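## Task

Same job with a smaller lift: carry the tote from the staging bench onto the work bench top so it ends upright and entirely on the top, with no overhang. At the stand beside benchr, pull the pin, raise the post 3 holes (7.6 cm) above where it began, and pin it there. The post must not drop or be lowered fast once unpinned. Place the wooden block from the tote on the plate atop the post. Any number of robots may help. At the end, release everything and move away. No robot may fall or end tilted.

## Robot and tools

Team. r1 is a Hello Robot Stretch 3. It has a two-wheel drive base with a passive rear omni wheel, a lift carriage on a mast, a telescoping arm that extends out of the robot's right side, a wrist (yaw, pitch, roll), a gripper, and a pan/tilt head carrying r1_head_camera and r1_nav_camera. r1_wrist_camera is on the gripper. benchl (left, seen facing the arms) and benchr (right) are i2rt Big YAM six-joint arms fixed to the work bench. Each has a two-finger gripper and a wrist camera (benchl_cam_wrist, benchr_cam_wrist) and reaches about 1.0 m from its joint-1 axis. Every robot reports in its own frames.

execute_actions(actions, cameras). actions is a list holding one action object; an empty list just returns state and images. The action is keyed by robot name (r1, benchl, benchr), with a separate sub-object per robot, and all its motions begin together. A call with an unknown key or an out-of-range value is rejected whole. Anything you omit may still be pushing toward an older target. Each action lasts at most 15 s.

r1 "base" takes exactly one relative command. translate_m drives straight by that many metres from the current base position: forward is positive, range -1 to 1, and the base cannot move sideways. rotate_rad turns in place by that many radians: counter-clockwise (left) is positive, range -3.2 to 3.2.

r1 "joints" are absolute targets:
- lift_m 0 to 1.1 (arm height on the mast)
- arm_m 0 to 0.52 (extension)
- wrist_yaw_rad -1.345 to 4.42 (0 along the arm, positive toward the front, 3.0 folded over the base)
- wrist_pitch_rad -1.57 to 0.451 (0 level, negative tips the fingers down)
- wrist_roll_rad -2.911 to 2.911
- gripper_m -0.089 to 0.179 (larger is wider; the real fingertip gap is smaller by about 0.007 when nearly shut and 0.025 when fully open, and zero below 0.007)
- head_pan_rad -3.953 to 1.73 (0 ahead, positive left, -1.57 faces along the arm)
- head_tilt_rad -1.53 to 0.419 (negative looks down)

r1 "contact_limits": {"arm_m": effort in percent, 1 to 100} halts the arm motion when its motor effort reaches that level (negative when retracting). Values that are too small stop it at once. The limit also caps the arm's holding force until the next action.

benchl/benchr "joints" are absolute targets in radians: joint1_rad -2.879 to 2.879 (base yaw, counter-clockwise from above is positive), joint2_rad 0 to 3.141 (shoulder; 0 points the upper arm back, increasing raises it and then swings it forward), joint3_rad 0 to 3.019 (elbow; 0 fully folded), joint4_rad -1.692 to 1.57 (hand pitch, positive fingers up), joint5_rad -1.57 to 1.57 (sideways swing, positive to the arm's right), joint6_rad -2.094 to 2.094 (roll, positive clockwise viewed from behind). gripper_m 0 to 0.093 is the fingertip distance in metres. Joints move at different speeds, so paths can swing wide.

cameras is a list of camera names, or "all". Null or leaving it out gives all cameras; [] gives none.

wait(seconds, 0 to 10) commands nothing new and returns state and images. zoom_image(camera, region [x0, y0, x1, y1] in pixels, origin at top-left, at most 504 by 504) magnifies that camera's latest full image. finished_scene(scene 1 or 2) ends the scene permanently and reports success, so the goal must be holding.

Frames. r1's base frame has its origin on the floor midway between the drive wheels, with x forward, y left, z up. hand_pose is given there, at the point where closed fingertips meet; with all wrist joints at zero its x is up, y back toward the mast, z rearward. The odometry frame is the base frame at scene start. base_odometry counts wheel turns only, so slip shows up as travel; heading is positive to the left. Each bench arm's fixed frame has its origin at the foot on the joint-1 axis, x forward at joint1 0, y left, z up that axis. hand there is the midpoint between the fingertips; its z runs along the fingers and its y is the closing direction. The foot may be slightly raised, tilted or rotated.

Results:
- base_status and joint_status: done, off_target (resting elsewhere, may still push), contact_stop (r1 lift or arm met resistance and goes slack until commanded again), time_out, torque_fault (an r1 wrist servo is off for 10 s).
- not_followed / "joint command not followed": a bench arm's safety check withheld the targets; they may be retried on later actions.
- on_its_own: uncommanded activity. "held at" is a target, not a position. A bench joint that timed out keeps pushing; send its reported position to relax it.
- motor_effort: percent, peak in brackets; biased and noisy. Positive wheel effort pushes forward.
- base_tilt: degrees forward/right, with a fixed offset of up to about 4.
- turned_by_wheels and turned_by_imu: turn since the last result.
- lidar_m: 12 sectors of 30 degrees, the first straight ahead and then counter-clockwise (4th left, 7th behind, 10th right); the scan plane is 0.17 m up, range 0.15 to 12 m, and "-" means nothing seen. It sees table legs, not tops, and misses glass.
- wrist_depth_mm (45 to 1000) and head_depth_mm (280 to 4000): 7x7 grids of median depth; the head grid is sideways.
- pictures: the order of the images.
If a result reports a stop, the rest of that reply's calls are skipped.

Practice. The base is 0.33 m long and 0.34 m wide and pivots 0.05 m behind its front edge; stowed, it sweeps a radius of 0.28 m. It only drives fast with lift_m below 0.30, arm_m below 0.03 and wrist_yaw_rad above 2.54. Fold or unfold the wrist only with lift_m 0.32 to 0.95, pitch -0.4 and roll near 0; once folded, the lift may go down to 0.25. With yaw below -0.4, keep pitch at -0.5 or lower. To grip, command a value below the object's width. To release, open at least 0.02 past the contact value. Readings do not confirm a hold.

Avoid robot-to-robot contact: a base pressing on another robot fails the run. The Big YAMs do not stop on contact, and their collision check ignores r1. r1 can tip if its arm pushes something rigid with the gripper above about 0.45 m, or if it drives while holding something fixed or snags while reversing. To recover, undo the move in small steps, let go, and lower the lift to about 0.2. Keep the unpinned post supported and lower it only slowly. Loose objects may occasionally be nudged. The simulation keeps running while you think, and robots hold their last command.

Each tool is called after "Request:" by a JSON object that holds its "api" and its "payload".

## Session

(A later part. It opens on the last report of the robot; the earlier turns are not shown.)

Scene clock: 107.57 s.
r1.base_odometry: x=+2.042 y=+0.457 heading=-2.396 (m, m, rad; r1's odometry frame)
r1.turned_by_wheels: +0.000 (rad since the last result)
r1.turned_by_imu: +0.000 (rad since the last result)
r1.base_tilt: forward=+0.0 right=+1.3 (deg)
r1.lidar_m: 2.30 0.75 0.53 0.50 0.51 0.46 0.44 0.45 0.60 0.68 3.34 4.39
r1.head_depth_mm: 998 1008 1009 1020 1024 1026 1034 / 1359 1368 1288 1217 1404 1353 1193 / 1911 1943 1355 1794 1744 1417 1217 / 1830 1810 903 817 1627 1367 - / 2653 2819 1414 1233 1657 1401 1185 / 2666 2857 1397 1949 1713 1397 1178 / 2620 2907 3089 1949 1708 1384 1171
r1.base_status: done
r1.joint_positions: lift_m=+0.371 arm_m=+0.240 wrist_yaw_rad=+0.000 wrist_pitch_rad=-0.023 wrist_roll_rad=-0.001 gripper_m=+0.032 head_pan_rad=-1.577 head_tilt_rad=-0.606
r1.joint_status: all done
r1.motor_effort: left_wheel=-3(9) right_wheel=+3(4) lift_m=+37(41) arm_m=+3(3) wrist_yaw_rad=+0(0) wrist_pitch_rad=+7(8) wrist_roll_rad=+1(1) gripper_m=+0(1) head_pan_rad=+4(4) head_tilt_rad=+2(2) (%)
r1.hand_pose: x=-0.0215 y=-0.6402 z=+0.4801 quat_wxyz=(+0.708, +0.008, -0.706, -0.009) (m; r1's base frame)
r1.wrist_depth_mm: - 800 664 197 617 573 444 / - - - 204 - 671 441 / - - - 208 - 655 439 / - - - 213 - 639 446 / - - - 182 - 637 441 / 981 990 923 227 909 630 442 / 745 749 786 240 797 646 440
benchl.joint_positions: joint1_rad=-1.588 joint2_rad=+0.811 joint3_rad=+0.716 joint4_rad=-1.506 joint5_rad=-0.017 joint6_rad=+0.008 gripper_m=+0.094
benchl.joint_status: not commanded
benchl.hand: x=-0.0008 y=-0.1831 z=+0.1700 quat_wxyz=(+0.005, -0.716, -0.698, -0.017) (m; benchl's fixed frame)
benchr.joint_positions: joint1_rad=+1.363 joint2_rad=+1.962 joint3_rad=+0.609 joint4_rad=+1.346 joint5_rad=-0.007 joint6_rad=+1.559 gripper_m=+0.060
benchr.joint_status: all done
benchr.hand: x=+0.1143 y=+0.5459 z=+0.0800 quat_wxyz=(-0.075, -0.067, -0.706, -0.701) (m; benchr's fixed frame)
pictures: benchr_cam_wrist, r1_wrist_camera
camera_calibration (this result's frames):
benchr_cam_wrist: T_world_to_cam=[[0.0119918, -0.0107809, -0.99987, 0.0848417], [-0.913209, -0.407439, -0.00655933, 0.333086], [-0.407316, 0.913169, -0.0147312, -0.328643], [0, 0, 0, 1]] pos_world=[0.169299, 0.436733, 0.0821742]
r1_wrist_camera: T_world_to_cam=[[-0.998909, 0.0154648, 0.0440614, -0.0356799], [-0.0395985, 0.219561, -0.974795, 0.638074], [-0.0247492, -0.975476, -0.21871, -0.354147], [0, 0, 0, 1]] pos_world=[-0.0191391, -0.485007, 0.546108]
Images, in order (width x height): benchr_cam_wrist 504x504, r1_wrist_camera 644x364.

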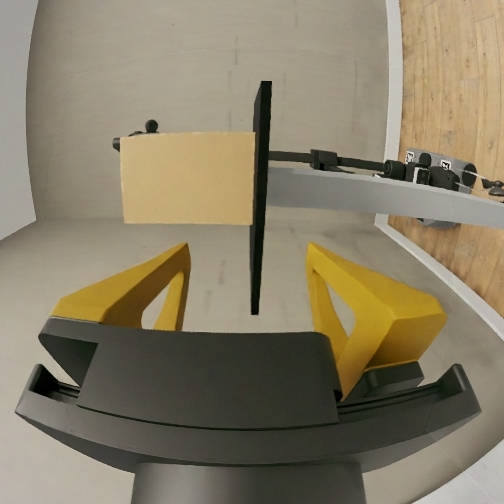

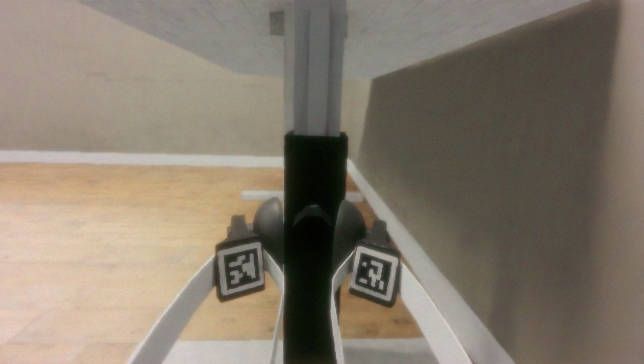

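Request:
{"api": "execute_actions", "payload": {"actions": [{"r1":{"joints":{"arm_m":0.268}},"benchr":{"joints":{"joint1_rad":1.39,"joint2_rad":2.03,"joint3_rad":0.8,"joint4_rad":1.23}}}], "cameras": ["benchr_cam_wrist","r1_wrist_camera","r1_head_camera"]}}

Scene clock: 109.77 s.
r1.base_odometry: x=+2.042 y=+0.457 heading=-2.396 (m, m, rad; r1's odometry frame)
r1.turned_by_wheels: +0.000 (rad since the last result)
r1.turned_by_imu: +0.000 (rad since the last result)
r1.base_tilt: forward=-0.1 right=+1.3 (deg)
r1.lidar_m: 2.30 0.74 0.53 0.50 0.51 0.46 0.44 0.45 0.60 0.68 3.35 4.39
r1.head_depth_mm: 995 1004 1015 1020 1022 1028 1038 / 1361 1370 1298 1215 1403 1344 1200 / 1752 1928 1361 1788 1743 1414 1194 / 2580 1804 857 813 1629 1386 1133 / 2649 2832 1415 1239 1677 1401 1177 / 2663 2875 1401 1964 1708 1394 1177 / 2637 2899 3118 1964 1711 1393 1173
r1.base_status: not commanded
r1.joint_positions: lift_m=+0.371 arm_m=+0.267 wrist_yaw_rad=-0.003 wrist_pitch_rad=-0.023 wrist_roll_rad=-0.001 gripper_m=+0.032 head_pan_rad=-1.577 head_tilt_rad=-0.606
r1.joint_status: all done
r1.motor_effort: left_wheel=-3(3) right_wheel=+4(4) lift_m=+37(37) arm_m=+6(5) wrist_yaw_rad=+2(2) wrist_pitch_rad=+8(7) wrist_roll_rad=+1(0) gripper_m=+0(0) head_pan_rad=+4(5) head_tilt_rad=+2(2) (%)
r1.hand_pose: x=-0.0222 y=-0.6679 z=+0.4801 quat_wxyz=(+0.708, +0.007, -0.706, -0.010) (m; r1's base frame)
r1.wrist_depth_mm: - 809 673 171 622 588 442 / - - - 177 - 641 444 / - - - 179 - 652 433 / - - - 180 - 639 440 / - - - 185 - 636 440 / 964 962 940 196 919 637 432 / 752 768 763 205 782 627 437
benchl.joint_positions: joint1_rad=-1.588 joint2_rad=+0.811 joint3_rad=+0.716 joint4_rad=-1.506 joint5_rad=-0.017 joint6_rad=+0.008 gripper_m=+0.094
benchl.joint_status: not commanded
benchl.hand: x=-0.0008 y=-0.1831 z=+0.1700 quat_wxyz=(+0.005, -0.716, -0.698, -0.017) (m; benchl's fixed frame)
benchr.joint_positions: joint1_rad=+1.381 joint2_rad=+2.023 joint3_rad=+0.782 joint4_rad=+1.237 joint5_rad=-0.007 joint6_rad=+1.559 gripper_m=+0.060
benchr.joint_status: all done
benchr.hand: x=+0.1157 y=+0.6071 z=+0.0786 quat_wxyz=(-0.068, -0.060, -0.706, -0.702) (m; benchr's fixed frame)
pictures: benchr_cam_wrist, r1_head_camera (sideways: a quarter turn clockwise sets it upright), r1_wrist_camera
camera_calibration (this result's frames):
benchr_cam_wrist: T_world_to_cam=[[0.0126186, -0.00831197, -0.999886, 0.082484], [-0.905592, -0.424075, -0.00790328, 0.368577], [-0.423961, 0.905589, -0.0128785, -0.377634], [0, 0, 0, 1]] pos_world=[0.172638, 0.498971, 0.0805242]
r1_head_camera: T_world_to_cam=[[-0.0188126, 0.568072, -0.822764, 1.08847], [0.998524, -0.0312581, -0.0444134, 0.0561647], [-0.050948, -0.822385, -0.566646, 0.690327], [0, 0, 0, 1]] pos_world=[-0.000434138, -0.0488576, 1.28922]
r1_wrist_camera: T_world_to_cam=[[-0.99886, 0.0183494, 0.0440616, -0.0340619], [-0.0389645, 0.219674, -0.974795, 0.644209], [-0.0275661, -0.975401, -0.218709, -0.381167], [0, 0, 0, 1]] pos_world=[-0.019429, -0.512682, 0.546108]
Images, in order (width x height): benchr_cam_wrist 504x504, r1_head_camera 896x504, r1_wrist_camera 644x364.

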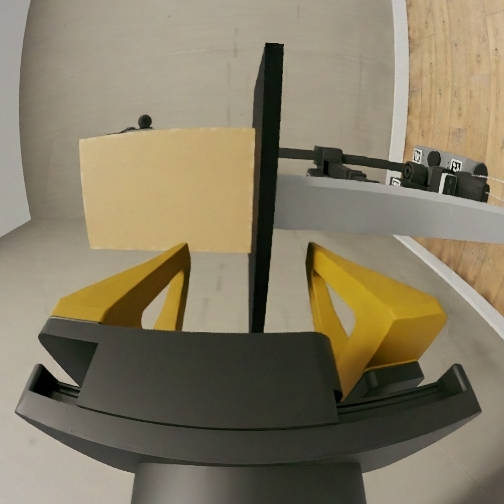

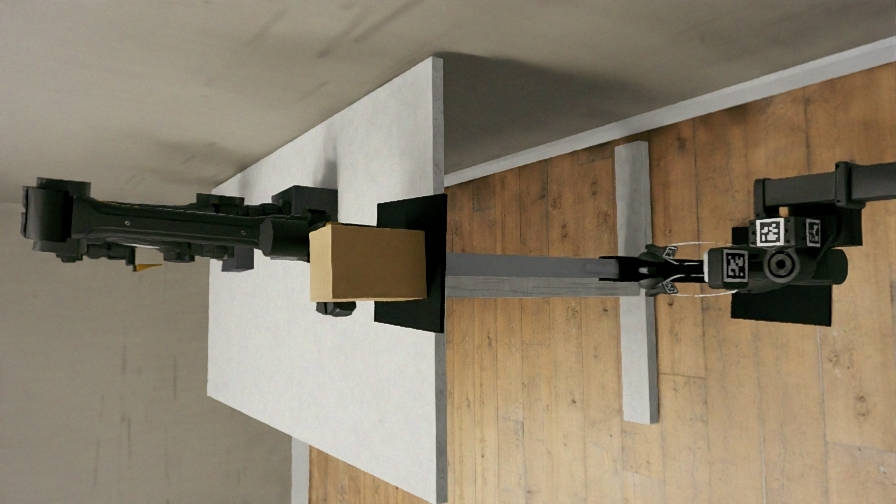

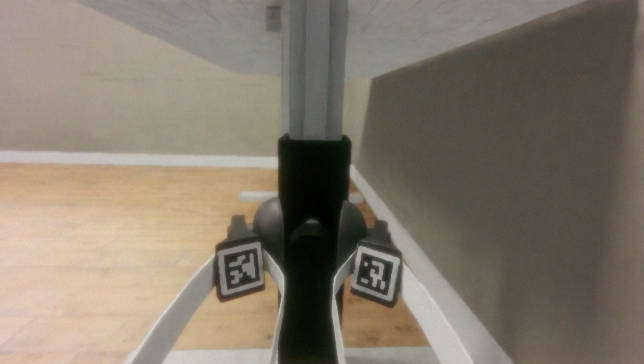

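Request:
{"api": "execute_actions", "payload": {"actions": [{"r1":{"joints":{"gripper_m":-0.065}},"benchr":{"joints":{"joint2_rad":2.06,"joint3_rad":0.86,"joint4_rad":1.2}}}], "cameras": ["benchr_cam_wrist"]}}

Request:
{"api": "execute_actions", "payload": {"actions": [{"benchr":{"joints":{"gripper_m":0}}}], "cameras": ["benchr_cam_wrist","r1_head_camera"]}}

Scene clock: 112.00 s.
r1.base_odometry: x=+2.042 y=+0.457 heading=-2.396 (m, m, rad; r1's odometry frame)
r1.turned_by_wheels: +0.000 (rad since the last result)
r1.turned_by_imu: +0.000 (rad since the last result)
r1.base_tilt: forward=-0.1 right=+1.4 (deg)
r1.lidar_m: 2.31 0.74 0.53 0.50 0.52 0.46 0.44 0.45 0.60 0.68 3.33 4.36
r1.head_depth_mm: 1003 1011 1013 1020 1020 1033 1036 / 1369 1375 1286 1221 1404 1339 1197 / 1737 1927 1360 1792 1744 1419 1190 / 2546 1805 869 814 1634 1394 1133 / 2668 2826 1409 1232 1672 1401 1185 / 2627 2848 1398 1957 1715 1395 1179 / 2613 2906 3069 1967 1692 1394 1175
r1.base_status: not commanded
r1.joint_positions: lift_m=+0.371 arm_m=+0.268 wrist_yaw_rad=-0.005 wrist_pitch_rad=-0.022 wrist_roll_rad=-0.001 gripper_m=-0.064 head_pan_rad=-1.577 head_tilt_rad=-0.606
r1.joint_status: all done
r1.motor_effort: left_wheel=-3(4) right_wheel=+2(5) lift_m=+37(37) arm_m=-3(6) wrist_yaw_rad=+4(6) wrist_pitch_rad=+7(8) wrist_roll_rad=+1(1) gripper_m=-29(99) head_pan_rad=+4(4) head_tilt_rad=+2(2) (%)
r1.hand_pose: x=-0.0227 y=-0.6690 z=+0.4805 quat_wxyz=(+0.708, +0.006, -0.706, -0.010) (m; r1's base frame)
r1.wrist_depth_mm: - 783 657 170 608 571 439 / - - - 176 - 632 440 / - - - 179 - 631 439 / - - - 178 - 644 435 / - - - 156 - 638 434 / 975 982 960 193 917 635 434 / 759 774 786 204 804 623 433
benchl.joint_positions: joint1_rad=-1.588 joint2_rad=+0.811 joint3_rad=+0.716 joint4_rad=-1.506 joint5_rad=-0.017 joint6_rad=+0.008 gripper_m=+0.094
benchl.joint_status: not commanded
benchl.hand: x=-0.0008 y=-0.1831 z=+0.1700 quat_wxyz=(+0.005, -0.716, -0.698, -0.017) (m; benchl's fixed frame)
benchr.joint_positions: joint1_rad=+1.381 joint2_rad=+2.040 joint3_rad=+0.831 joint4_rad=+1.208 joint5_rad=-0.007 joint6_rad=+1.559 gripper_m=+0.060
benchr.joint_status: all done
benchr.hand: x=+0.1189 y=+0.6236 z=+0.0796 quat_wxyz=(-0.068, -0.060, -0.705, -0.703) (m; benchr's fixed frame)
pictures: benchr_cam_wrist
camera_calibration (this result's frames):
benchr_cam_wrist: T_world_to_cam=[[0.0131218, -0.00568979, -0.999898, 0.0818856], [-0.905588, -0.424053, -0.00947117, 0.378584], [-0.423955, 0.90562, -0.010717, -0.391446], [0, 0, 0, 1]] pos_world=[0.175811, 0.515506, 0.0812678]
Images, in order (width x height): benchr_cam_wrist 504x504.

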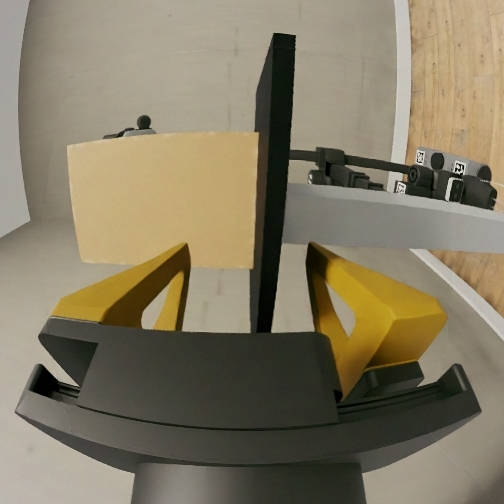

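Scene clock: 112.67 s.
r1.base_odometry: x=+2.042 y=+0.457 heading=-2.396 (m, m, rad; r1's odometry frame)
r1.turned_by_wheels: +0.000 (rad since the last result)
r1.turned_by_imu: +0.000 (rad since the last result)
r1.base_tilt: forward=+0.0 right=+1.3 (deg)
r1.lidar_m: 2.31 0.74 0.53 0.50 0.52 0.46 0.44 0.45 0.60 0.68 3.32 4.39
r1.head_depth_mm: 997 1009 1010 1022 1024 1030 1033 / 1358 1376 1290 1219 1397 1341 1198 / 1756 1925 1360 1805 1740 1410 1190 / 2566 1813 867 813 1622 1404 1134 / 2682 2833 1407 1234 1661 1402 1183 / 2662 2844 1401 1950 1722 1388 1176 / 2634 2915 3092 1958 1708 1384 1173
r1.base_status: not commanded
r1.joint_positions: lift_m=+0.371 arm_m=+0.268 wrist_yaw_rad=-0.005 wrist_pitch_rad=-0.022 wrist_roll_rad=-0.001 gripper_m=-0.060 head_pan_rad=-1.577 head_tilt_rad=-0.606
r1.joint_status: not commanded
r1.motor_effort: left_wheel=-3(3) right_wheel=+3(2) lift_m=+37(37) arm_m=-3(3) wrist_yaw_rad=+4(4) wrist_pitch_rad=+7(7) wrist_roll_rad=+1(1) gripper_m=-29(31) head_pan_rad=+4(5) head_tilt_rad=+2(2) (%)
r1.hand_pose: x=-0.0227 y=-0.6690 z=+0.4805 quat_wxyz=(+0.708, +0.006, -0.706, -0.010) (m; r1's base frame)
r1.wrist_depth_mm: - 791 655 168 614 576 447 / - - - 175 - 637 438 / - - - 178 - 638 440 / - - - 179 - 637 442 / - - - 156 - 625 435 / 973 965 976 195 915 631 431 / 748 752 755 204 786 629 431
benchl.joint_positions: joint1_rad=-1.588 joint2_rad=+0.811 joint3_rad=+0.716 joint4_rad=-1.506 joint5_rad=-0.017 joint6_rad=+0.008 gripper_m=+0.094
benchl.joint_status: not commanded
benchl.hand: x=-0.0008 y=-0.1831 z=+0.1700 quat_wxyz=(+0.005, -0.716, -0.698, -0.017) (m; benchl's fixed frame)
benchr.joint_positions: joint1_rad=+1.381 joint2_rad=+2.048 joint3_rad=+0.831 joint4_rad=+1.199 joint5_rad=-0.007 joint6_rad=+1.582 gripper_m=+0.006
benchr.joint_status: gripper_m off_target (ended at +0.006, target +0.000)
benchr.hand: x=+0.1188 y=+0.6233 z=+0.0730 quat_wxyz=(-0.060, -0.069, -0.710, -0.698) (m; benchr's fixed frame)
pictures: benchr_cam_wrist, r1_head_camera (sideways: a quarter turn clockwise sets it upright)
camera_calibration (this result's frames):
benchr_cam_wrist: T_world_to_cam=[[-0.0123348, -0.0169003, -0.999781, 0.0852951], [-0.905568, -0.423805, 0.0183364, 0.37616], [-0.424023, 0.905596, -0.0100768, -0.391299], [0, 0, 0, 1]] pos_world=[0.175771, 0.515219, 0.0744359]
r1_head_camera: T_world_to_cam=[[-0.0188136, 0.567919, -0.822869, 1.0886], [0.998524, -0.0312664, -0.0444087, 0.0561586], [-0.0509487, -0.82249, -0.566493, 0.690127], [0, 0, 0, 1]] pos_world=[-0.000434153, -0.0488599, 1.28922]
Images, in order (width x height): benchr_cam_wrist 504x504, r1_head_camera 896x504.

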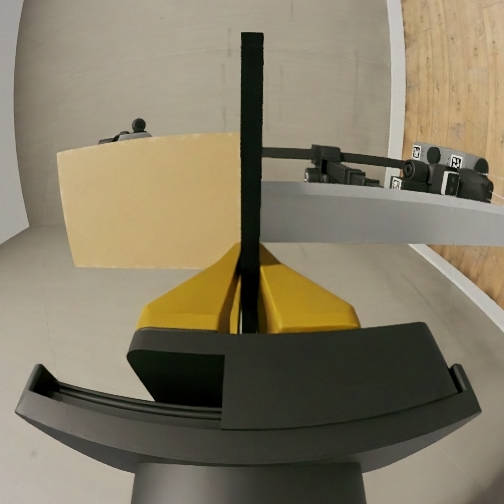

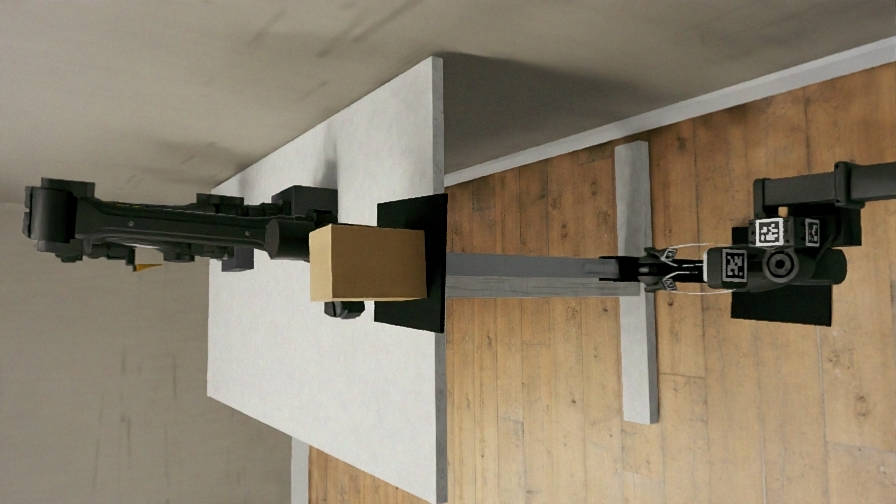

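Request:
{"api": "execute_actions", "payload": {"actions": [{"benchr":{"joints":{"gripper_m":0.025,"joint2_rad":2.08,"joint3_rad":0.89,"joint4_rad":1.19}}}], "cameras": ["benchr_cam_wrist"]}}

Request:
{"api": "execute_actions", "payload": {"actions": [{"benchr":{"joints":{"gripper_m":0}}}], "cameras": []}}

Request:
{"api": "execute_actions", "payload": {"actions": [{"r1":{"joints":{"gripper_m":-0.066}},"benchr":{"joints":{"joint2_rad":1.97,"joint4_rad":1.23}}}], "cameras": ["benchr_cam_wrist"]}}

Scene clock: 114.33 s.
r1.base_odometry: x=+2.042 y=+0.457 heading=-2.396 (m, m, rad; r1's odometry frame)
r1.turned_by_wheels: +0.000 (rad since the last result)
r1.turned_by_imu: +0.000 (rad since the last result)
r1.base_tilt: forward=-0.1 right=+1.3 (deg)
r1.lidar_m: 2.30 0.75 0.53 0.50 0.51 0.46 0.44 0.45 0.60 0.68 3.32 4.38
r1.head_depth_mm: 1000 1007 1014 1020 1024 1030 1033 / 1365 1380 1299 1218 1409 1348 1197 / 1755 1926 1361 1796 1731 1409 1188 / 2580 1808 866 813 1617 1407 1129 / 2685 2830 1407 1234 1662 1400 1181 / 2632 2828 1404 1965 1718 1396 1177 / 2651 2924 3082 1957 1695 1386 1169
r1.base_status: not commanded
r1.joint_positions: lift_m=+0.371 arm_m=+0.268 wrist_yaw_rad=-0.005 wrist_pitch_rad=-0.022 wrist_roll_rad=-0.001 gripper_m=-0.053 head_pan_rad=-1.577 head_tilt_rad=-0.606
r1.joint_status: not commanded
r1.on_its_own: gripper_m is held at -0.052, not at your -0.065, by its stall guard, which is still easing
r1.motor_effort: left_wheel=-3(3) right_wheel=+2(2) lift_m=+37(37) arm_m=-3(3) wrist_yaw_rad=+4(4) wrist_pitch_rad=+7(7) wrist_roll_rad=+1(0) gripper_m=-8(27) head_pan_rad=+4(5) head_tilt_rad=+2(2) (%)
r1.hand_pose: x=-0.0227 y=-0.6690 z=+0.4805 quat_wxyz=(+0.708, +0.006, -0.706, -0.010) (m; r1's base frame)
r1.wrist_depth_mm: - 795 651 169 611 563 445 / - - - 176 - 648 442 / - - - 178 - 651 441 / - - - 179 - 634 432 / - - - 156 - 629 438 / 968 978 940 193 927 638 438 / 764 784 772 203 787 614 438
benchl.joint_positions: joint1_rad=-1.588 joint2_rad=+0.811 joint3_rad=+0.716 joint4_rad=-1.506 joint5_rad=-0.017 joint6_rad=+0.008 gripper_m=+0.094
benchl.joint_status: not commanded
benchl.hand: x=-0.0008 y=-0.1831 z=+0.1700 quat_wxyz=(+0.005, -0.716, -0.698, -0.017) (m; benchl's fixed frame)
benchr.joint_positions: joint1_rad=+1.381 joint2_rad=+2.057 joint3_rad=+0.858 joint4_rad=+1.198 joint5_rad=-0.007 joint6_rad=+1.581 gripper_m=+0.025
benchr.joint_status: all done
benchr.hand: x=+0.1205 y=+0.6323 z=+0.0775 quat_wxyz=(-0.061, -0.068, -0.704, -0.704) (m; benchr's fixed frame)
pictures: benchr_cam_wrist
camera_calibration (this result's frames):
benchr_cam_wrist: T_world_to_cam=[[-0.00842112, -0.000556272, -0.999964, 0.0791677], [-0.905616, -0.424026, 0.00786246, 0.382382], [-0.424015, 0.90565, 0.00306701, -0.399682], [0, 0, 0, 1]] pos_world=[0.177486, 0.524156, 0.0773843]
Images, in order (width x height): benchr_cam_wrist 504x504.

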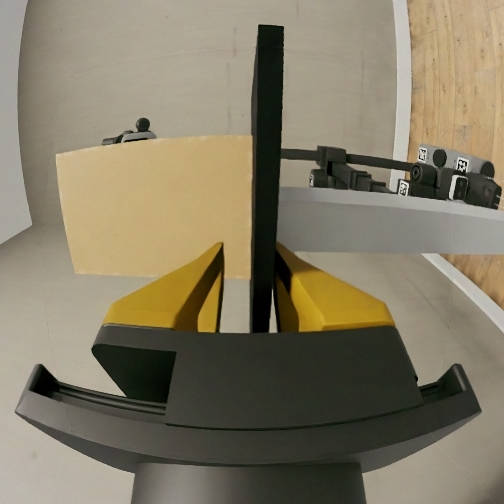

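Scene clock: 114.83 s.
r1.base_odometry: x=+2.042 y=+0.457 heading=-2.396 (m, m, rad; r1's odometry frame)
r1.turned_by_wheels: +0.000 (rad since the last result)
r1.turned_by_imu: +0.000 (rad since the last result)
r1.base_tilt: forward=-0.1 right=+1.3 (deg)
r1.lidar_m: 2.31 0.75 0.53 0.50 0.52 0.46 0.44 0.45 0.60 0.68 3.34 4.36
r1.head_depth_mm: 999 1005 1011 1017 1025 1029 1035 / 1363 1370 1298 1212 1406 1345 1192 / 1756 1917 1362 1793 1733 1418 1190 / 2574 1818 858 814 1621 1404 1131 / 2678 2788 1420 1238 1662 1412 1186 / 2642 2851 1394 1963 1708 1399 1178 / 2648 2927 3119 1962 1712 1391 1173
r1.base_status: not commanded
r1.joint_positions: lift_m=+0.371 arm_m=+0.268 wrist_yaw_rad=-0.005 wrist_pitch_rad=-0.022 wrist_roll_rad=-0.001 gripper_m=-0.051 head_pan_rad=-1.577 head_tilt_rad=-0.606
r1.joint_status: not commanded
r1.on_its_own: gripper_m is held at -0.052, not at your -0.065, by its stall guard, which is still easing
r1.motor_effort: left_wheel=-3(3) right_wheel=+2(3) lift_m=+37(37) arm_m=-4(3) wrist_yaw_rad=+3(4) wrist_pitch_rad=+7(7) wrist_roll_rad=+1(1) gripper_m=-26(25) head_pan_rad=+4(5) head_tilt_rad=+2(2) (%)
r1.hand_pose: x=-0.0227 y=-0.6690 z=+0.4805 quat_wxyz=(+0.708, +0.006, -0.706, -0.010) (m; r1's base frame)
r1.wrist_depth_mm: - 784 661 169 615 573 441 / - - - 176 - 662 441 / - - - 179 - 639 442 / - - - 179 - 630 444 / - - - 157 - 621 442 / 973 978 933 194 957 622 435 / 769 769 785 203 799 638 434
benchl.joint_positions: joint1_rad=-1.588 joint2_rad=+0.811 joint3_rad=+0.716 joint4_rad=-1.506 joint5_rad=-0.017 joint6_rad=+0.008 gripper_m=+0.094
benchl.joint_status: not commanded
benchl.hand: x=-0.0008 y=-0.1831 z=+0.1700 quat_wxyz=(+0.005, -0.716, -0.698, -0.017) (m; benchl's fixed frame)
benchr.joint_positions: joint1_rad=+1.381 joint2_rad=+2.062 joint3_rad=+0.858 joint4_rad=+1.192 joint5_rad=-0.007 joint6_rad=+1.583 gripper_m=+0.006
benchr.joint_status: gripper_m off_target (ended at +0.006, target +0.000)
benchr.hand: x=+0.1205 y=+0.6321 z=+0.0728 quat_wxyz=(-0.060, -0.069, -0.708, -0.700) (m; benchr's fixed frame)
pictures: none
No camera images: the call's "cameras" was empty. Leave "cameras" out to get every camera's image.

Scene clock: 115.53 s.
r1.base_odometry: x=+2.042 y=+0.457 heading=-2.396 (m, m, rad; r1's odometry frame)
r1.turned_by_wheels: +0.000 (rad since the last result)
r1.turned_by_imu: +0.000 (rad since the last result)
r1.base_tilt: forward=+0.0 right=+1.3 (deg)
r1.lidar_m: 2.31 0.74 0.53 0.50 0.52 0.46 0.44 0.45 0.60 0.68 3.35 4.35
r1.head_depth_mm: 1005 1011 1012 1014 1023 1030 1034 / 1360 1370 1298 1224 1413 1344 1195 / 1742 1935 1359 1792 1744 1410 1192 / 2553 1820 858 814 1618 1410 1134 / 2686 2818 1409 1233 1679 1406 1180 / 2640 2844 1406 1967 1705 1391 1172 / 2623 2927 3107 1960 1691 1384 1164
r1.base_status: not commanded
r1.joint_positions: lift_m=+0.371 arm_m=+0.268 wrist_yaw_rad=-0.005 wrist_pitch_rad=-0.022 wrist_roll_rad=-0.001 gripper_m=-0.065 head_pan_rad=-1.577 head_tilt_rad=-0.606
r1.joint_status: all done
r1.motor_effort: left_wheel=-2(3) right_wheel=+2(2) lift_m=+37(37) arm_m=-3(3) wrist_yaw_rad=+3(4) wrist_pitch_rad=+7(7) wrist_roll_rad=+1(1) gripper_m=-31(87) head_pan_rad=+5(4) head_tilt_rad=+2(2) (%)
r1.hand_pose: x=-0.0227 y=-0.6690 z=+0.4805 quat_wxyz=(+0.708, +0.006, -0.706, -0.010) (m; r1's base frame)
r1.wrist_depth_mm: - 807 656 170 624 567 442 / - - - 175 - 652 442 / - - - 180 - 641 440 / - - - 179 - 640 438 / - - - 156 - 629 432 / 944 991 928 194 923 641 436 / 768 754 765 204 797 623 438
benchl.joint_positions: joint1_rad=-1.588 joint2_rad=+0.811 joint3_rad=+0.716 joint4_rad=-1.506 joint5_rad=-0.017 joint6_rad=+0.008 gripper_m=+0.094
benchl.joint_status: not commanded
benchl.hand: x=-0.0008 y=-0.1831 z=+0.1700 quat_wxyz=(+0.005, -0.716, -0.698, -0.017) (m; benchl's fixed frame)
benchr.joint_positions: joint1_rad=+1.381 joint2_rad=+2.057 joint3_rad=+0.858 joint4_rad=+1.191 joint5_rad=-0.007 joint6_rad=+1.583 gripper_m=+0.006
benchr.joint_status: all done
benchr.hand: x=+0.1205 y=+0.6324 z=+0.0759 quat_wxyz=(-0.060, -0.069, -0.706, -0.702) (m; benchr's fixed frame)
pictures: benchr_cam_wrist
camera_calibration (this result's frames):
benchr_cam_wrist: T_world_to_cam=[[-0.011591, -0.00695362, -0.999909, 0.0819562], [-0.905585, -0.423951, 0.0134459, 0.381995], [-0.424005, 0.905659, -0.00138309, -0.39945], [0, 0, 0, 1]] pos_world=[0.17751, 0.524282, 0.07626]
Images, in order (width x height): benchr_cam_wrist 504x504.

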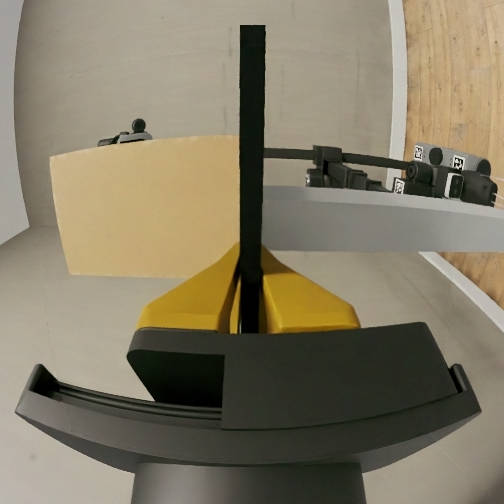

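Start z≈.073–.076; target ≈.150.

Request:
{"api": "execute_actions", "payload": {"actions": [{"r1":{"joints":{"arm_m":0.255}}}], "cameras": []}}

Request:
{"api": "execute_actions", "payload": {"actions": [{"benchr":{"joints":{"joint2_rad":1.92,"joint4_rad":1.19}}}], "cameras": ["r1_wrist_camera"]}}

Scene clock: 117.20 s.
r1.base_odometry: x=+2.042 y=+0.457 heading=-2.396 (m, m, rad; r1's odometry frame)
r1.turned_by_wheels: +0.000 (rad since the last result)
r1.turned_by_imu: +0.000 (rad since the last result)
r1.base_tilt: forward=+0.0 right=+1.3 (deg)
r1.lidar_m: 2.30 0.75 0.53 0.50 0.51 0.46 0.44 0.45 0.60 0.68 3.37 4.37
r1.head_depth_mm: 1003 1005 1011 1019 1027 1035 1037 / 1368 1374 1301 1219 1414 1344 1198 / 1748 1934 1360 1795 1741 1416 1214 / 2560 1809 855 813 1627 1410 - / 2647 2828 1408 1236 1663 1406 1181 / 2626 2829 1408 1980 1709 1400 1171 / 2641 2933 3074 1961 1692 1391 1170
r1.base_status: not commanded
r1.joint_positions: lift_m=+0.371 arm_m=+0.256 wrist_yaw_rad=-0.003 wrist_pitch_rad=-0.016 wrist_roll_rad=-0.001 gripper_m=-0.055 head_pan_rad=-1.577 head_tilt_rad=-0.606
r1.joint_status: all done
r1.on_its_own: gripper_m is held at -0.056, not at your -0.066, by its stall guard, which is still easing
r1.motor_effort: left_wheel=-2(2) right_wheel=+2(2) lift_m=+37(37) arm_m=-10(16) wrist_yaw_rad=+3(4) wrist_pitch_rad=+5(7) wrist_roll_rad=+1(1) gripper_m=-16(30) head_pan_rad=+5(5) head_tilt_rad=+2(2) (%)
r1.hand_pose: x=-0.0223 y=-0.6568 z=+0.4820 quat_wxyz=(+0.708, +0.005, -0.706, -0.007) (m; r1's base frame)
r1.wrist_depth_mm: - 668 619 181 603 577 444 / - - - 188 - 644 442 / - - - 193 - 654 446 / - - - 192 - 625 438 / - - - 162 - 626 434 / 991 962 948 208 951 630 435 / 763 776 778 217 804 636 432
benchl.joint_positions: joint1_rad=-1.588 joint2_rad=+0.811 joint3_rad=+0.716 joint4_rad=-1.506 joint5_rad=-0.017 joint6_rad=+0.008 gripper_m=+0.094
benchl.joint_status: not commanded
benchl.hand: x=-0.0008 y=-0.1831 z=+0.1700 quat_wxyz=(+0.005, -0.716, -0.698, -0.017) (m; benchl's fixed frame)
benchr.joint_positions: joint1_rad=+1.381 joint2_rad=+2.057 joint3_rad=+0.858 joint4_rad=+1.191 joint5_rad=-0.007 joint6_rad=+1.583 gripper_m=+0.006
benchr.joint_status: not commanded
benchr.hand: x=+0.1205 y=+0.6324 z=+0.0759 quat_wxyz=(-0.060, -0.069, -0.706, -0.702) (m; benchr's fixed frame)
pictures: none
No camera images: the call's "cameras" was empty. Leave "cameras" out to get every camera's image.

Scene clock: 117.77 s.
r1.base_odometry: x=+2.042 y=+0.457 heading=-2.396 (m, m, rad; r1's odometry frame)
r1.turned_by_wheels: +0.000 (rad since the last result)
r1.turned_by_imu: +0.000 (rad since the last result)
r1.base_tilt: forward=-0.1 right=+1.4 (deg)
r1.lidar_m: 2.30 0.75 0.53 0.50 0.51 0.46 0.44 0.45 0.60 0.69 3.35 4.38
r1.head_depth_mm: 1003 1009 1010 1014 1023 1029 1037 / 1361 1374 1291 1214 1410 1347 1202 / 1733 1914 1360 1802 1742 1418 1218 / 2595 1807 855 814 1631 1412 - / 2666 2798 1419 1238 1665 1405 1177 / 2627 2829 1404 1963 1714 1396 1174 / 2651 2904 3112 1949 1706 1389 1175
r1.base_status: not commanded
r1.joint_positions: lift_m=+0.371 arm_m=+0.256 wrist_yaw_rad=-0.003 wrist_pitch_rad=-0.016 wrist_roll_rad=-0.001 gripper_m=-0.054 head_pan_rad=-1.577 head_tilt_rad=-0.606
r1.joint_status: not commanded
r1.on_its_own: gripper_m is held at -0.053, not at your -0.066, by its stall guard, which is still easing
r1.motor_effort: left_wheel=-2(2) right_wheel=+2(2) lift_m=+37(37) arm_m=-10(10) wrist_yaw_rad=+2(2) wrist_pitch_rad=+5(5) wrist_roll_rad=+1(1) gripper_m=-4(28) head_pan_rad=+4(4) head_tilt_rad=+2(2) (%)
r1.hand_pose: x=-0.0223 y=-0.6568 z=+0.4820 quat_wxyz=(+0.708, +0.005, -0.706, -0.007) (m; r1's base frame)
r1.wrist_depth_mm: - 673 641 181 592 570 436 / - - - 188 - 635 440 / - - - 193 - 643 442 / - - - 194 - 642 444 / - - - 162 - 631 444 / 965 994 925 209 912 630 433 / 751 774 784 218 808 625 436
benchl.joint_positions: joint1_rad=-1.588 joint2_rad=+0.811 joint3_rad=+0.716 joint4_rad=-1.506 joint5_rad=-0.017 joint6_rad=+0.008 gripper_m=+0.094
benchl.joint_status: not commanded
benchl.hand: x=-0.0008 y=-0.1831 z=+0.1700 quat_wxyz=(+0.005, -0.716, -0.698, -0.017) (m; benchl's fixed frame)
benchr.joint_positions: joint1_rad=+1.381 joint2_rad=+2.034 joint3_rad=+0.858 joint4_rad=+1.145 joint5_rad=-0.007 joint6_rad=+1.586 gripper_m=+0.006
benchr.joint_status: all done
benchr.hand: x=+0.1207 y=+0.6334 z=+0.0789 quat_wxyz=(-0.058, -0.071, -0.714, -0.694) (m; benchr's fixed frame)
pictures: r1_wrist_camera
camera_calibration (this result's frames):
r1_wrist_camera: T_world_to_cam=[[-0.998853, 0.0190203, 0.0439477, -0.0339421], [-0.0389132, 0.212483, -0.97639, 0.639671], [-0.0279093, -0.97698, -0.211499, -0.374474], [0, 0, 0, 1]] pos_world=[-0.0194629, -0.501127, 0.546859]
Images, in order (width x height): r1_wrist_camera 644x364.

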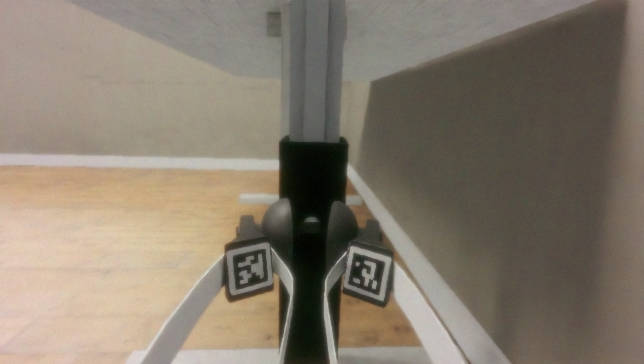

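Request:
{"api": "execute_actions", "payload": {"actions": [{"r1":{"joints":{"gripper_m":0.034,"wrist_yaw_rad":-0.02}},"benchr":{"joints":{"joint2_rad":1.96,"joint4_rad":1.22}}}], "cameras": []}}

Request:
{"api": "execute_actions", "payload": {"actions": [{"r1":{"joints":{"arm_m":0.273}}}], "cameras": []}}

Request:
{"api": "execute_actions", "payload": {"actions": [{"r1":{"joints":{"gripper_m":-0.075}}}], "cameras": []}}

Request:
{"api": "execute_actions", "payload": {"actions": [{"r1":{"joints":{"arm_m":0.254}}}], "cameras": []}}

Request:
{"api": "execute_actions", "payload": {"actions": [{"benchr":{"joints":{"joint2_rad":1.91,"joint4_rad":1.17}}}], "cameras": ["r1_wrist_camera"]}}

Scene clock: 120.53 s.
r1.base_odometry: x=+2.042 y=+0.457 heading=-2.396 (m, m, rad; r1's odometry frame)
r1.turned_by_wheels: +0.000 (rad since the last result)
r1.turned_by_imu: +0.000 (rad since the last result)
r1.base_tilt: forward=-0.1 right=+1.3 (deg)
r1.lidar_m: 2.30 0.74 0.53 0.50 0.52 0.46 0.44 0.45 0.60 0.68 3.33 4.35
r1.head_depth_mm: 1003 1008 1012 1018 1024 1032 1033 / 1357 1368 1299 1218 1410 1345 1196 / 1749 1916 1362 1810 1749 1421 1217 / 2563 1819 853 814 1629 1365 - / 2686 2810 1412 1238 1675 1405 1182 / 2678 2844 1410 1965 1712 1398 1185 / 2650 2893 3078 1961 1698 1389 1171
r1.base_status: not commanded
r1.joint_positions: lift_m=+0.371 arm_m=+0.255 wrist_yaw_rad=-0.016 wrist_pitch_rad=-0.016 wrist_roll_rad=-0.001 gripper_m=+0.034 head_pan_rad=-1.577 head_tilt_rad=-0.606
r1.joint_status: all done
r1.motor_effort: left_wheel=-1(1) right_wheel=+1(2) lift_m=+37(37) arm_m=-4(10) wrist_yaw_rad=-3(8) wrist_pitch_rad=+5(5) wrist_roll_rad=+1(1) gripper_m=+1(77) head_pan_rad=+4(4) head_tilt_rad=+2(2) (%)
r1.hand_pose: x=-0.0256 y=-0.6561 z=+0.4818 quat_wxyz=(+0.708, +0.000, -0.706, -0.012) (m; r1's base frame)
r1.wrist_depth_mm: - 679 640 183 603 566 438 / - - - 190 - 622 435 / - - - 205 - 630 429 / - - - 194 - 624 434 / - - - 196 - 625 431 / 990 991 940 208 903 617 431 / 757 781 793 221 786 612 425
benchl.joint_positions: joint1_rad=-1.588 joint2_rad=+0.811 joint3_rad=+0.716 joint4_rad=-1.506 joint5_rad=-0.017 joint6_rad=+0.008 gripper_m=+0.094
benchl.joint_status: not commanded
benchl.hand: x=-0.0008 y=-0.1831 z=+0.1700 quat_wxyz=(+0.005, -0.716, -0.698, -0.017) (m; benchl's fixed frame)
benchr.joint_positions: joint1_rad=+1.381 joint2_rad=+2.034 joint3_rad=+0.858 joint4_rad=+1.145 joint5_rad=-0.007 joint6_rad=+1.586 gripper_m=+0.006
benchr.joint_status: joint4_rad time_out (moved +0.000 of +0.075); the others done
benchr.on_its_own: joint4_rad reads +1.145 and still pushes toward +1.220 since a time_out
benchr.hand: x=+0.1207 y=+0.6334 z=+0.0789 quat_wxyz=(-0.058, -0.071, -0.714, -0.694) (m; benchr's fixed frame)
pictures: none
No camera images: the call's "cameras" was empty. Leave "cameras" out to get every camera's image.

not run: a stop came earlier in this reply.

not run: a stop came earlier in this reply.

not run: a stop came earlier in this reply.

not run: a stop came earlier in this reply.

Request:
{"api": "execute_actions", "payload": {"actions": [{"r1":{"joints":{"arm_m":0.273}}}], "cameras": []}}

Request:
{"api": "execute_actions", "payload": {"actions": [{"r1":{"joints":{"gripper_m":-0.075}}}], "cameras": []}}

Request:
{"api": "execute_actions", "payload": {"actions": [{"r1":{"joints":{"arm_m":0.254}}}], "cameras": []}}

Request:
{"api": "execute_actions", "payload": {"actions": [{"benchr":{"joints":{"joint2_rad":1.9}}}], "cameras": ["r1_wrist_camera"]}}

Scene clock: 122.33 s.
r1.base_odometry: x=+2.042 y=+0.457 heading=-2.396 (m, m, rad; r1's odometry frame)
r1.turned_by_wheels: +0.000 (rad since the last result)
r1.turned_by_imu: +0.000 (rad since the last result)
r1.base_tilt: forward=-0.1 right=+1.3 (deg)
r1.lidar_m: 2.31 0.74 0.53 0.50 0.52 0.46 0.44 0.45 0.60 0.69 3.33 4.37
r1.head_depth_mm: 999 1006 1016 1016 1024 1034 1037 / 1358 1380 1295 1223 1410 1349 1196 / 1747 1912 1359 1796 1737 1426 1219 / 2583 1819 852 811 1637 1385 1133 / 2665 2839 1418 1234 1664 1403 1180 / 2666 2869 1412 1973 1718 1389 1176 / 2643 2941 3111 1968 1712 1395 1170
r1.base_status: not commanded
r1.joint_positions: lift_m=+0.371 arm_m=+0.273 wrist_yaw_rad=-0.017 wrist_pitch_rad=-0.016 wrist_roll_rad=-0.001 gripper_m=+0.034 head_pan_rad=-1.577 head_tilt_rad=-0.606
r1.joint_status: all done
r1.motor_effort: left_wheel=-1(1) right_wheel=+1(1) lift_m=+37(37) arm_m=+3(4) wrist_yaw_rad=-3(3) wrist_pitch_rad=+5(5) wrist_roll_rad=+1(1) gripper_m=+0(0) head_pan_rad=+5(4) head_tilt_rad=+2(2) (%)
r1.hand_pose: x=-0.0257 y=-0.6734 z=+0.4818 quat_wxyz=(+0.708, +0.000, -0.706, -0.012) (m; r1's base frame)
r1.wrist_depth_mm: - 673 653 165 604 565 435 / - - - 171 - 621 437 / - - - 176 - 628 431 / - - - 176 - 624 433 / - - - 178 980 629 431 / 981 - 938 189 909 621 433 / 760 755 777 199 785 623 430
benchl.joint_positions: joint1_rad=-1.588 joint2_rad=+0.811 joint3_rad=+0.716 joint4_rad=-1.506 joint5_rad=-0.017 joint6_rad=+0.008 gripper_m=+0.094
benchl.joint_status: not commanded
benchl.hand: x=-0.0008 y=-0.1831 z=+0.1700 quat_wxyz=(+0.005, -0.716, -0.698, -0.017) (m; benchl's fixed frame)
benchr.joint_positions: joint1_rad=+1.381 joint2_rad=+2.034 joint3_rad=+0.858 joint4_rad=+1.145 joint5_rad=-0.007 joint6_rad=+1.586 gripper_m=+0.006
benchr.joint_status: not commanded
benchr.on_its_own: joint4_rad reads +1.145 and still pushes toward +1.220 since a time_out
benchr.hand: x=+0.1207 y=+0.6334 z=+0.0789 quat_wxyz=(-0.058, -0.071, -0.714, -0.694) (m; benchr's fixed frame)
pictures: none
No camera images: the call's "cameras" was empty. Leave "cameras" out to get every camera's image.

Scene clock: 123.90 s.
r1.base_odometry: x=+2.042 y=+0.457 heading=-2.396 (m, m, rad; r1's odometry frame)
r1.turned_by_wheels: +0.000 (rad since the last result)
r1.turned_by_imu: +0.000 (rad since the last result)
r1.base_tilt: forward=-0.1 right=+1.3 (deg)
r1.lidar_m: 2.30 0.74 0.53 0.50 0.51 0.46 0.44 0.45 0.60 0.68 3.35 4.37
r1.head_depth_mm: 998 1010 1011 1020 1024 1030 1039 / 1366 1377 1303 1213 1406 1348 1201 / 1740 1927 1363 1790 1755 1421 1218 / 2563 1830 856 797 1627 1410 1136 / 2658 2834 1416 1235 1667 1408 1186 / 2653 2837 1412 1966 1717 1397 1178 / 2626 2905 3092 1947 1700 1398 1174
r1.base_status: not commanded
r1.joint_positions: lift_m=+0.371 arm_m=+0.273 wrist_yaw_rad=-0.018 wrist_pitch_rad=-0.017 wrist_roll_rad=-0.001 gripper_m=-0.073 head_pan_rad=-1.577 head_tilt_rad=-0.606
r1.joint_status: all done
r1.motor_effort: left_wheel=-1(1) right_wheel=-1(1) lift_m=+37(37) arm_m=+3(3) wrist_yaw_rad=-2(3) wrist_pitch_rad=+6(6) wrist_roll_rad=+1(1) gripper_m=-39(99) head_pan_rad=+4(4) head_tilt_rad=+2(2) (%)
r1.hand_pose: x=-0.0259 y=-0.6733 z=+0.4816 quat_wxyz=(+0.708, +0.000, -0.706, -0.013) (m; r1's base frame)
r1.wrist_depth_mm: - 682 642 166 610 555 433 / - - - 172 - 632 441 / - - - 177 - 636 430 / - - - 176 - 623 431 / - - - 179 - 618 432 / - - 916 192 899 619 432 / 759 769 788 199 807 615 431
benchl.joint_positions: joint1_rad=-1.588 joint2_rad=+0.811 joint3_rad=+0.716 joint4_rad=-1.506 joint5_rad=-0.017 joint6_rad=+0.008 gripper_m=+0.094
benchl.joint_status: not commanded
benchl.hand: x=-0.0008 y=-0.1831 z=+0.1700 quat_wxyz=(+0.005, -0.716, -0.698, -0.017) (m; benchl's fixed frame)
benchr.joint_positions: joint1_rad=+1.381 joint2_rad=+2.034 joint3_rad=+0.858 joint4_rad=+1.145 joint5_rad=-0.007 joint6_rad=+1.586 gripper_m=+0.006
benchr.joint_status: not commanded
benchr.on_its_own: joint4_rad reads +1.145 and still pushes toward +1.220 since a time_out
benchr.hand: x=+0.1207 y=+0.6334 z=+0.0789 quat_wxyz=(-0.058, -0.071, -0.714, -0.694) (m; benchr's fixed frame)
pictures: none
No camera images: the call's "cameras" was empty. Leave "cameras" out to get every camera's image.

Scene clock: 125.33 s.
r1.base_odometry: x=+2.042 y=+0.457 heading=-2.396 (m, m, rad; r1's odometry frame)
r1.turned_by_wheels: +0.000 (rad since the last result)
r1.turned_by_imu: +0.000 (rad since the last result)
r1.base_tilt: forward=-0.1 right=+1.3 (deg)
r1.lidar_m: 2.30 0.74 0.53 0.50 0.52 0.46 0.44 0.45 0.60 0.69 3.35 4.37
r1.head_depth_mm: 1002 1008 1012 1018 1019 1034 1033 / 1367 1377 1299 1220 1409 1345 1191 / 1742 1941 1363 1800 1742 1408 1216 / 2574 1810 828 794 1629 1377 - / 2693 2843 1421 1233 1663 1399 1179 / 2636 2872 1406 1972 1702 1397 1179 / 2639 2940 3080 1967 1709 1390 1168
r1.base_status: not commanded
r1.joint_positions: lift_m=+0.371 arm_m=+0.255 wrist_yaw_rad=-0.013 wrist_pitch_rad=-0.001 wrist_roll_rad=-0.001 gripper_m=-0.067 head_pan_rad=-1.577 head_tilt_rad=-0.605
r1.joint_status: all done
r1.on_its_own: gripper_m is held at -0.068, not at your -0.075, by its stall guard, which is still easing
r1.motor_effort: left_wheel=+2(4) right_wheel=-4(6) lift_m=+36(37) arm_m=-10(18) wrist_yaw_rad=-6(6) wrist_pitch_rad=+0(6) wrist_roll_rad=+1(1) gripper_m=-33(39) head_pan_rad=+4(4) head_tilt_rad=+2(2) (%)
r1.hand_pose: x=-0.0247 y=-0.6563 z=+0.4858 quat_wxyz=(+0.708, -0.004, -0.706, -0.005) (m; r1's base frame)
r1.wrist_depth_mm: - 614 591 184 549 536 431 / - - - 189 - 636 434 / - - - 194 - 637 439 / - - - 194 - 629 437 / - - - 196 - 622 436 / - - 962 208 968 628 434 / 771 792 815 217 798 624 429
benchl.joint_positions: joint1_rad=-1.588 joint2_rad=+0.811 joint3_rad=+0.716 joint4_rad=-1.506 joint5_rad=-0.017 joint6_rad=+0.008 gripper_m=+0.094
benchl.joint_status: not commanded
benchl.hand: x=-0.0008 y=-0.1831 z=+0.1700 quat_wxyz=(+0.005, -0.716, -0.698, -0.017) (m; benchl's fixed frame)
benchr.joint_positions: joint1_rad=+1.381 joint2_rad=+2.034 joint3_rad=+0.858 joint4_rad=+1.154 joint5_rad=-0.007 joint6_rad=+1.586 gripper_m=+0.006
benchr.joint_status: not commanded
benchr.on_its_own: joint4_rad reads +1.154 and still pushes toward +1.220 since a time_out
benchr.hand: x=+0.1207 y=+0.6334 z=+0.0810 quat_wxyz=(-0.058, -0.071, -0.711, -0.697) (m; benchr's fixed frame)
pictures: none
No camera images: the call's "cameras" was empty. Leave "cameras" out to get every camera's image.

Scene clock: 126.10 s.
r1.base_odometry: x=+2.042 y=+0.457 heading=-2.396 (m, m, rad; r1's odometry frame)
r1.turned_by_wheels: +0.000 (rad since the last result)
r1.turned_by_imu: +0.000 (rad since the last result)
r1.base_tilt: forward=+0.0 right=+1.4 (deg)
r1.lidar_m: 2.30 0.75 0.53 0.50 0.52 0.46 0.44 0.45 0.60 0.69 3.34 4.37
r1.head_depth_mm: 998 1006 1016 1022 1025 1029 1035 / 1369 1380 1298 1221 1401 1342 1196 / 1756 1938 1359 1802 1739 1413 1222 / 2574 1803 689 1039 1625 1371 - / 2695 2824 1414 1239 1663 1401 1183 / 2637 2859 1408 1957 1708 1393 1174 / 2642 2924 3122 1949 1696 1382 1170
r1.base_status: not commanded
r1.joint_positions: lift_m=+0.371 arm_m=+0.255 wrist_yaw_rad=-0.013 wrist_pitch_rad=-0.001 wrist_roll_rad=-0.001 gripper_m=-0.063 head_pan_rad=-1.577 head_tilt_rad=-0.605
r1.joint_status: not commanded
r1.on_its_own: gripper_m is held at -0.065, not at your -0.075, by its stall guard, which is still easing
r1.motor_effort: left_wheel=+2(2) right_wheel=-4(4) lift_m=+37(37) arm_m=-10(10) wrist_yaw_rad=-6(6) wrist_pitch_rad=+0(0) wrist_roll_rad=+1(1) gripper_m=-32(32) head_pan_rad=+5(4) head_tilt_rad=+2(2) (%)
r1.hand_pose: x=-0.0247 y=-0.6562 z=+0.4858 quat_wxyz=(+0.708, -0.004, -0.706, -0.005) (m; r1's base frame)
r1.wrist_depth_mm: - 607 587 183 555 533 422 / - - - 189 - 636 439 / - - - 195 - 641 441 / - - - 194 - 627 438 / - - - 196 - 625 432 / 1000 - 992 209 964 622 432 / 786 793 784 218 810 611 433
benchl.joint_positions: joint1_rad=-1.588 joint2_rad=+0.811 joint3_rad=+0.716 joint4_rad=-1.506 joint5_rad=-0.017 joint6_rad=+0.008 gripper_m=+0.094
benchl.joint_status: not commanded
benchl.hand: x=-0.0008 y=-0.1831 z=+0.1700 quat_wxyz=(+0.005, -0.716, -0.698, -0.017) (m; benchl's fixed frame)
benchr.joint_positions: joint1_rad=+1.381 joint2_rad=+1.998 joint3_rad=+0.855 joint4_rad=+1.154 joint5_rad=-0.007 joint6_rad=+1.586 gripper_m=+0.006
benchr.joint_status: all done
benchr.on_its_own: joint4_rad reads +1.154 and still pushes toward +1.220 since a time_out
benchr.hand: x=+0.1208 y=+0.6336 z=+0.1018 quat_wxyz=(-0.059, -0.069, -0.700, -0.708) (m; benchr's fixed frame)
pictures: r1_wrist_camera
camera_calibration (this result's frames):
r1_wrist_camera: T_world_to_cam=[[-0.998644, 0.0288928, 0.0433052, -0.0296895], [-0.0367434, 0.198097, -0.979494, 0.635352], [-0.0368789, -0.979757, -0.196767, -0.382339], [0, 0, 0, 1]] pos_world=[-0.0204045, -0.499603, 0.548378]
Images, in order (width x height): r1_wrist_camera 644x364.

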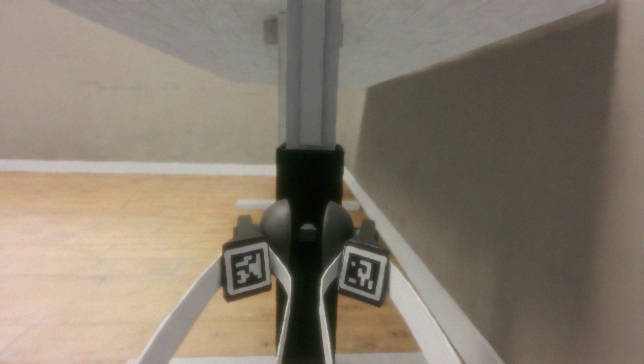

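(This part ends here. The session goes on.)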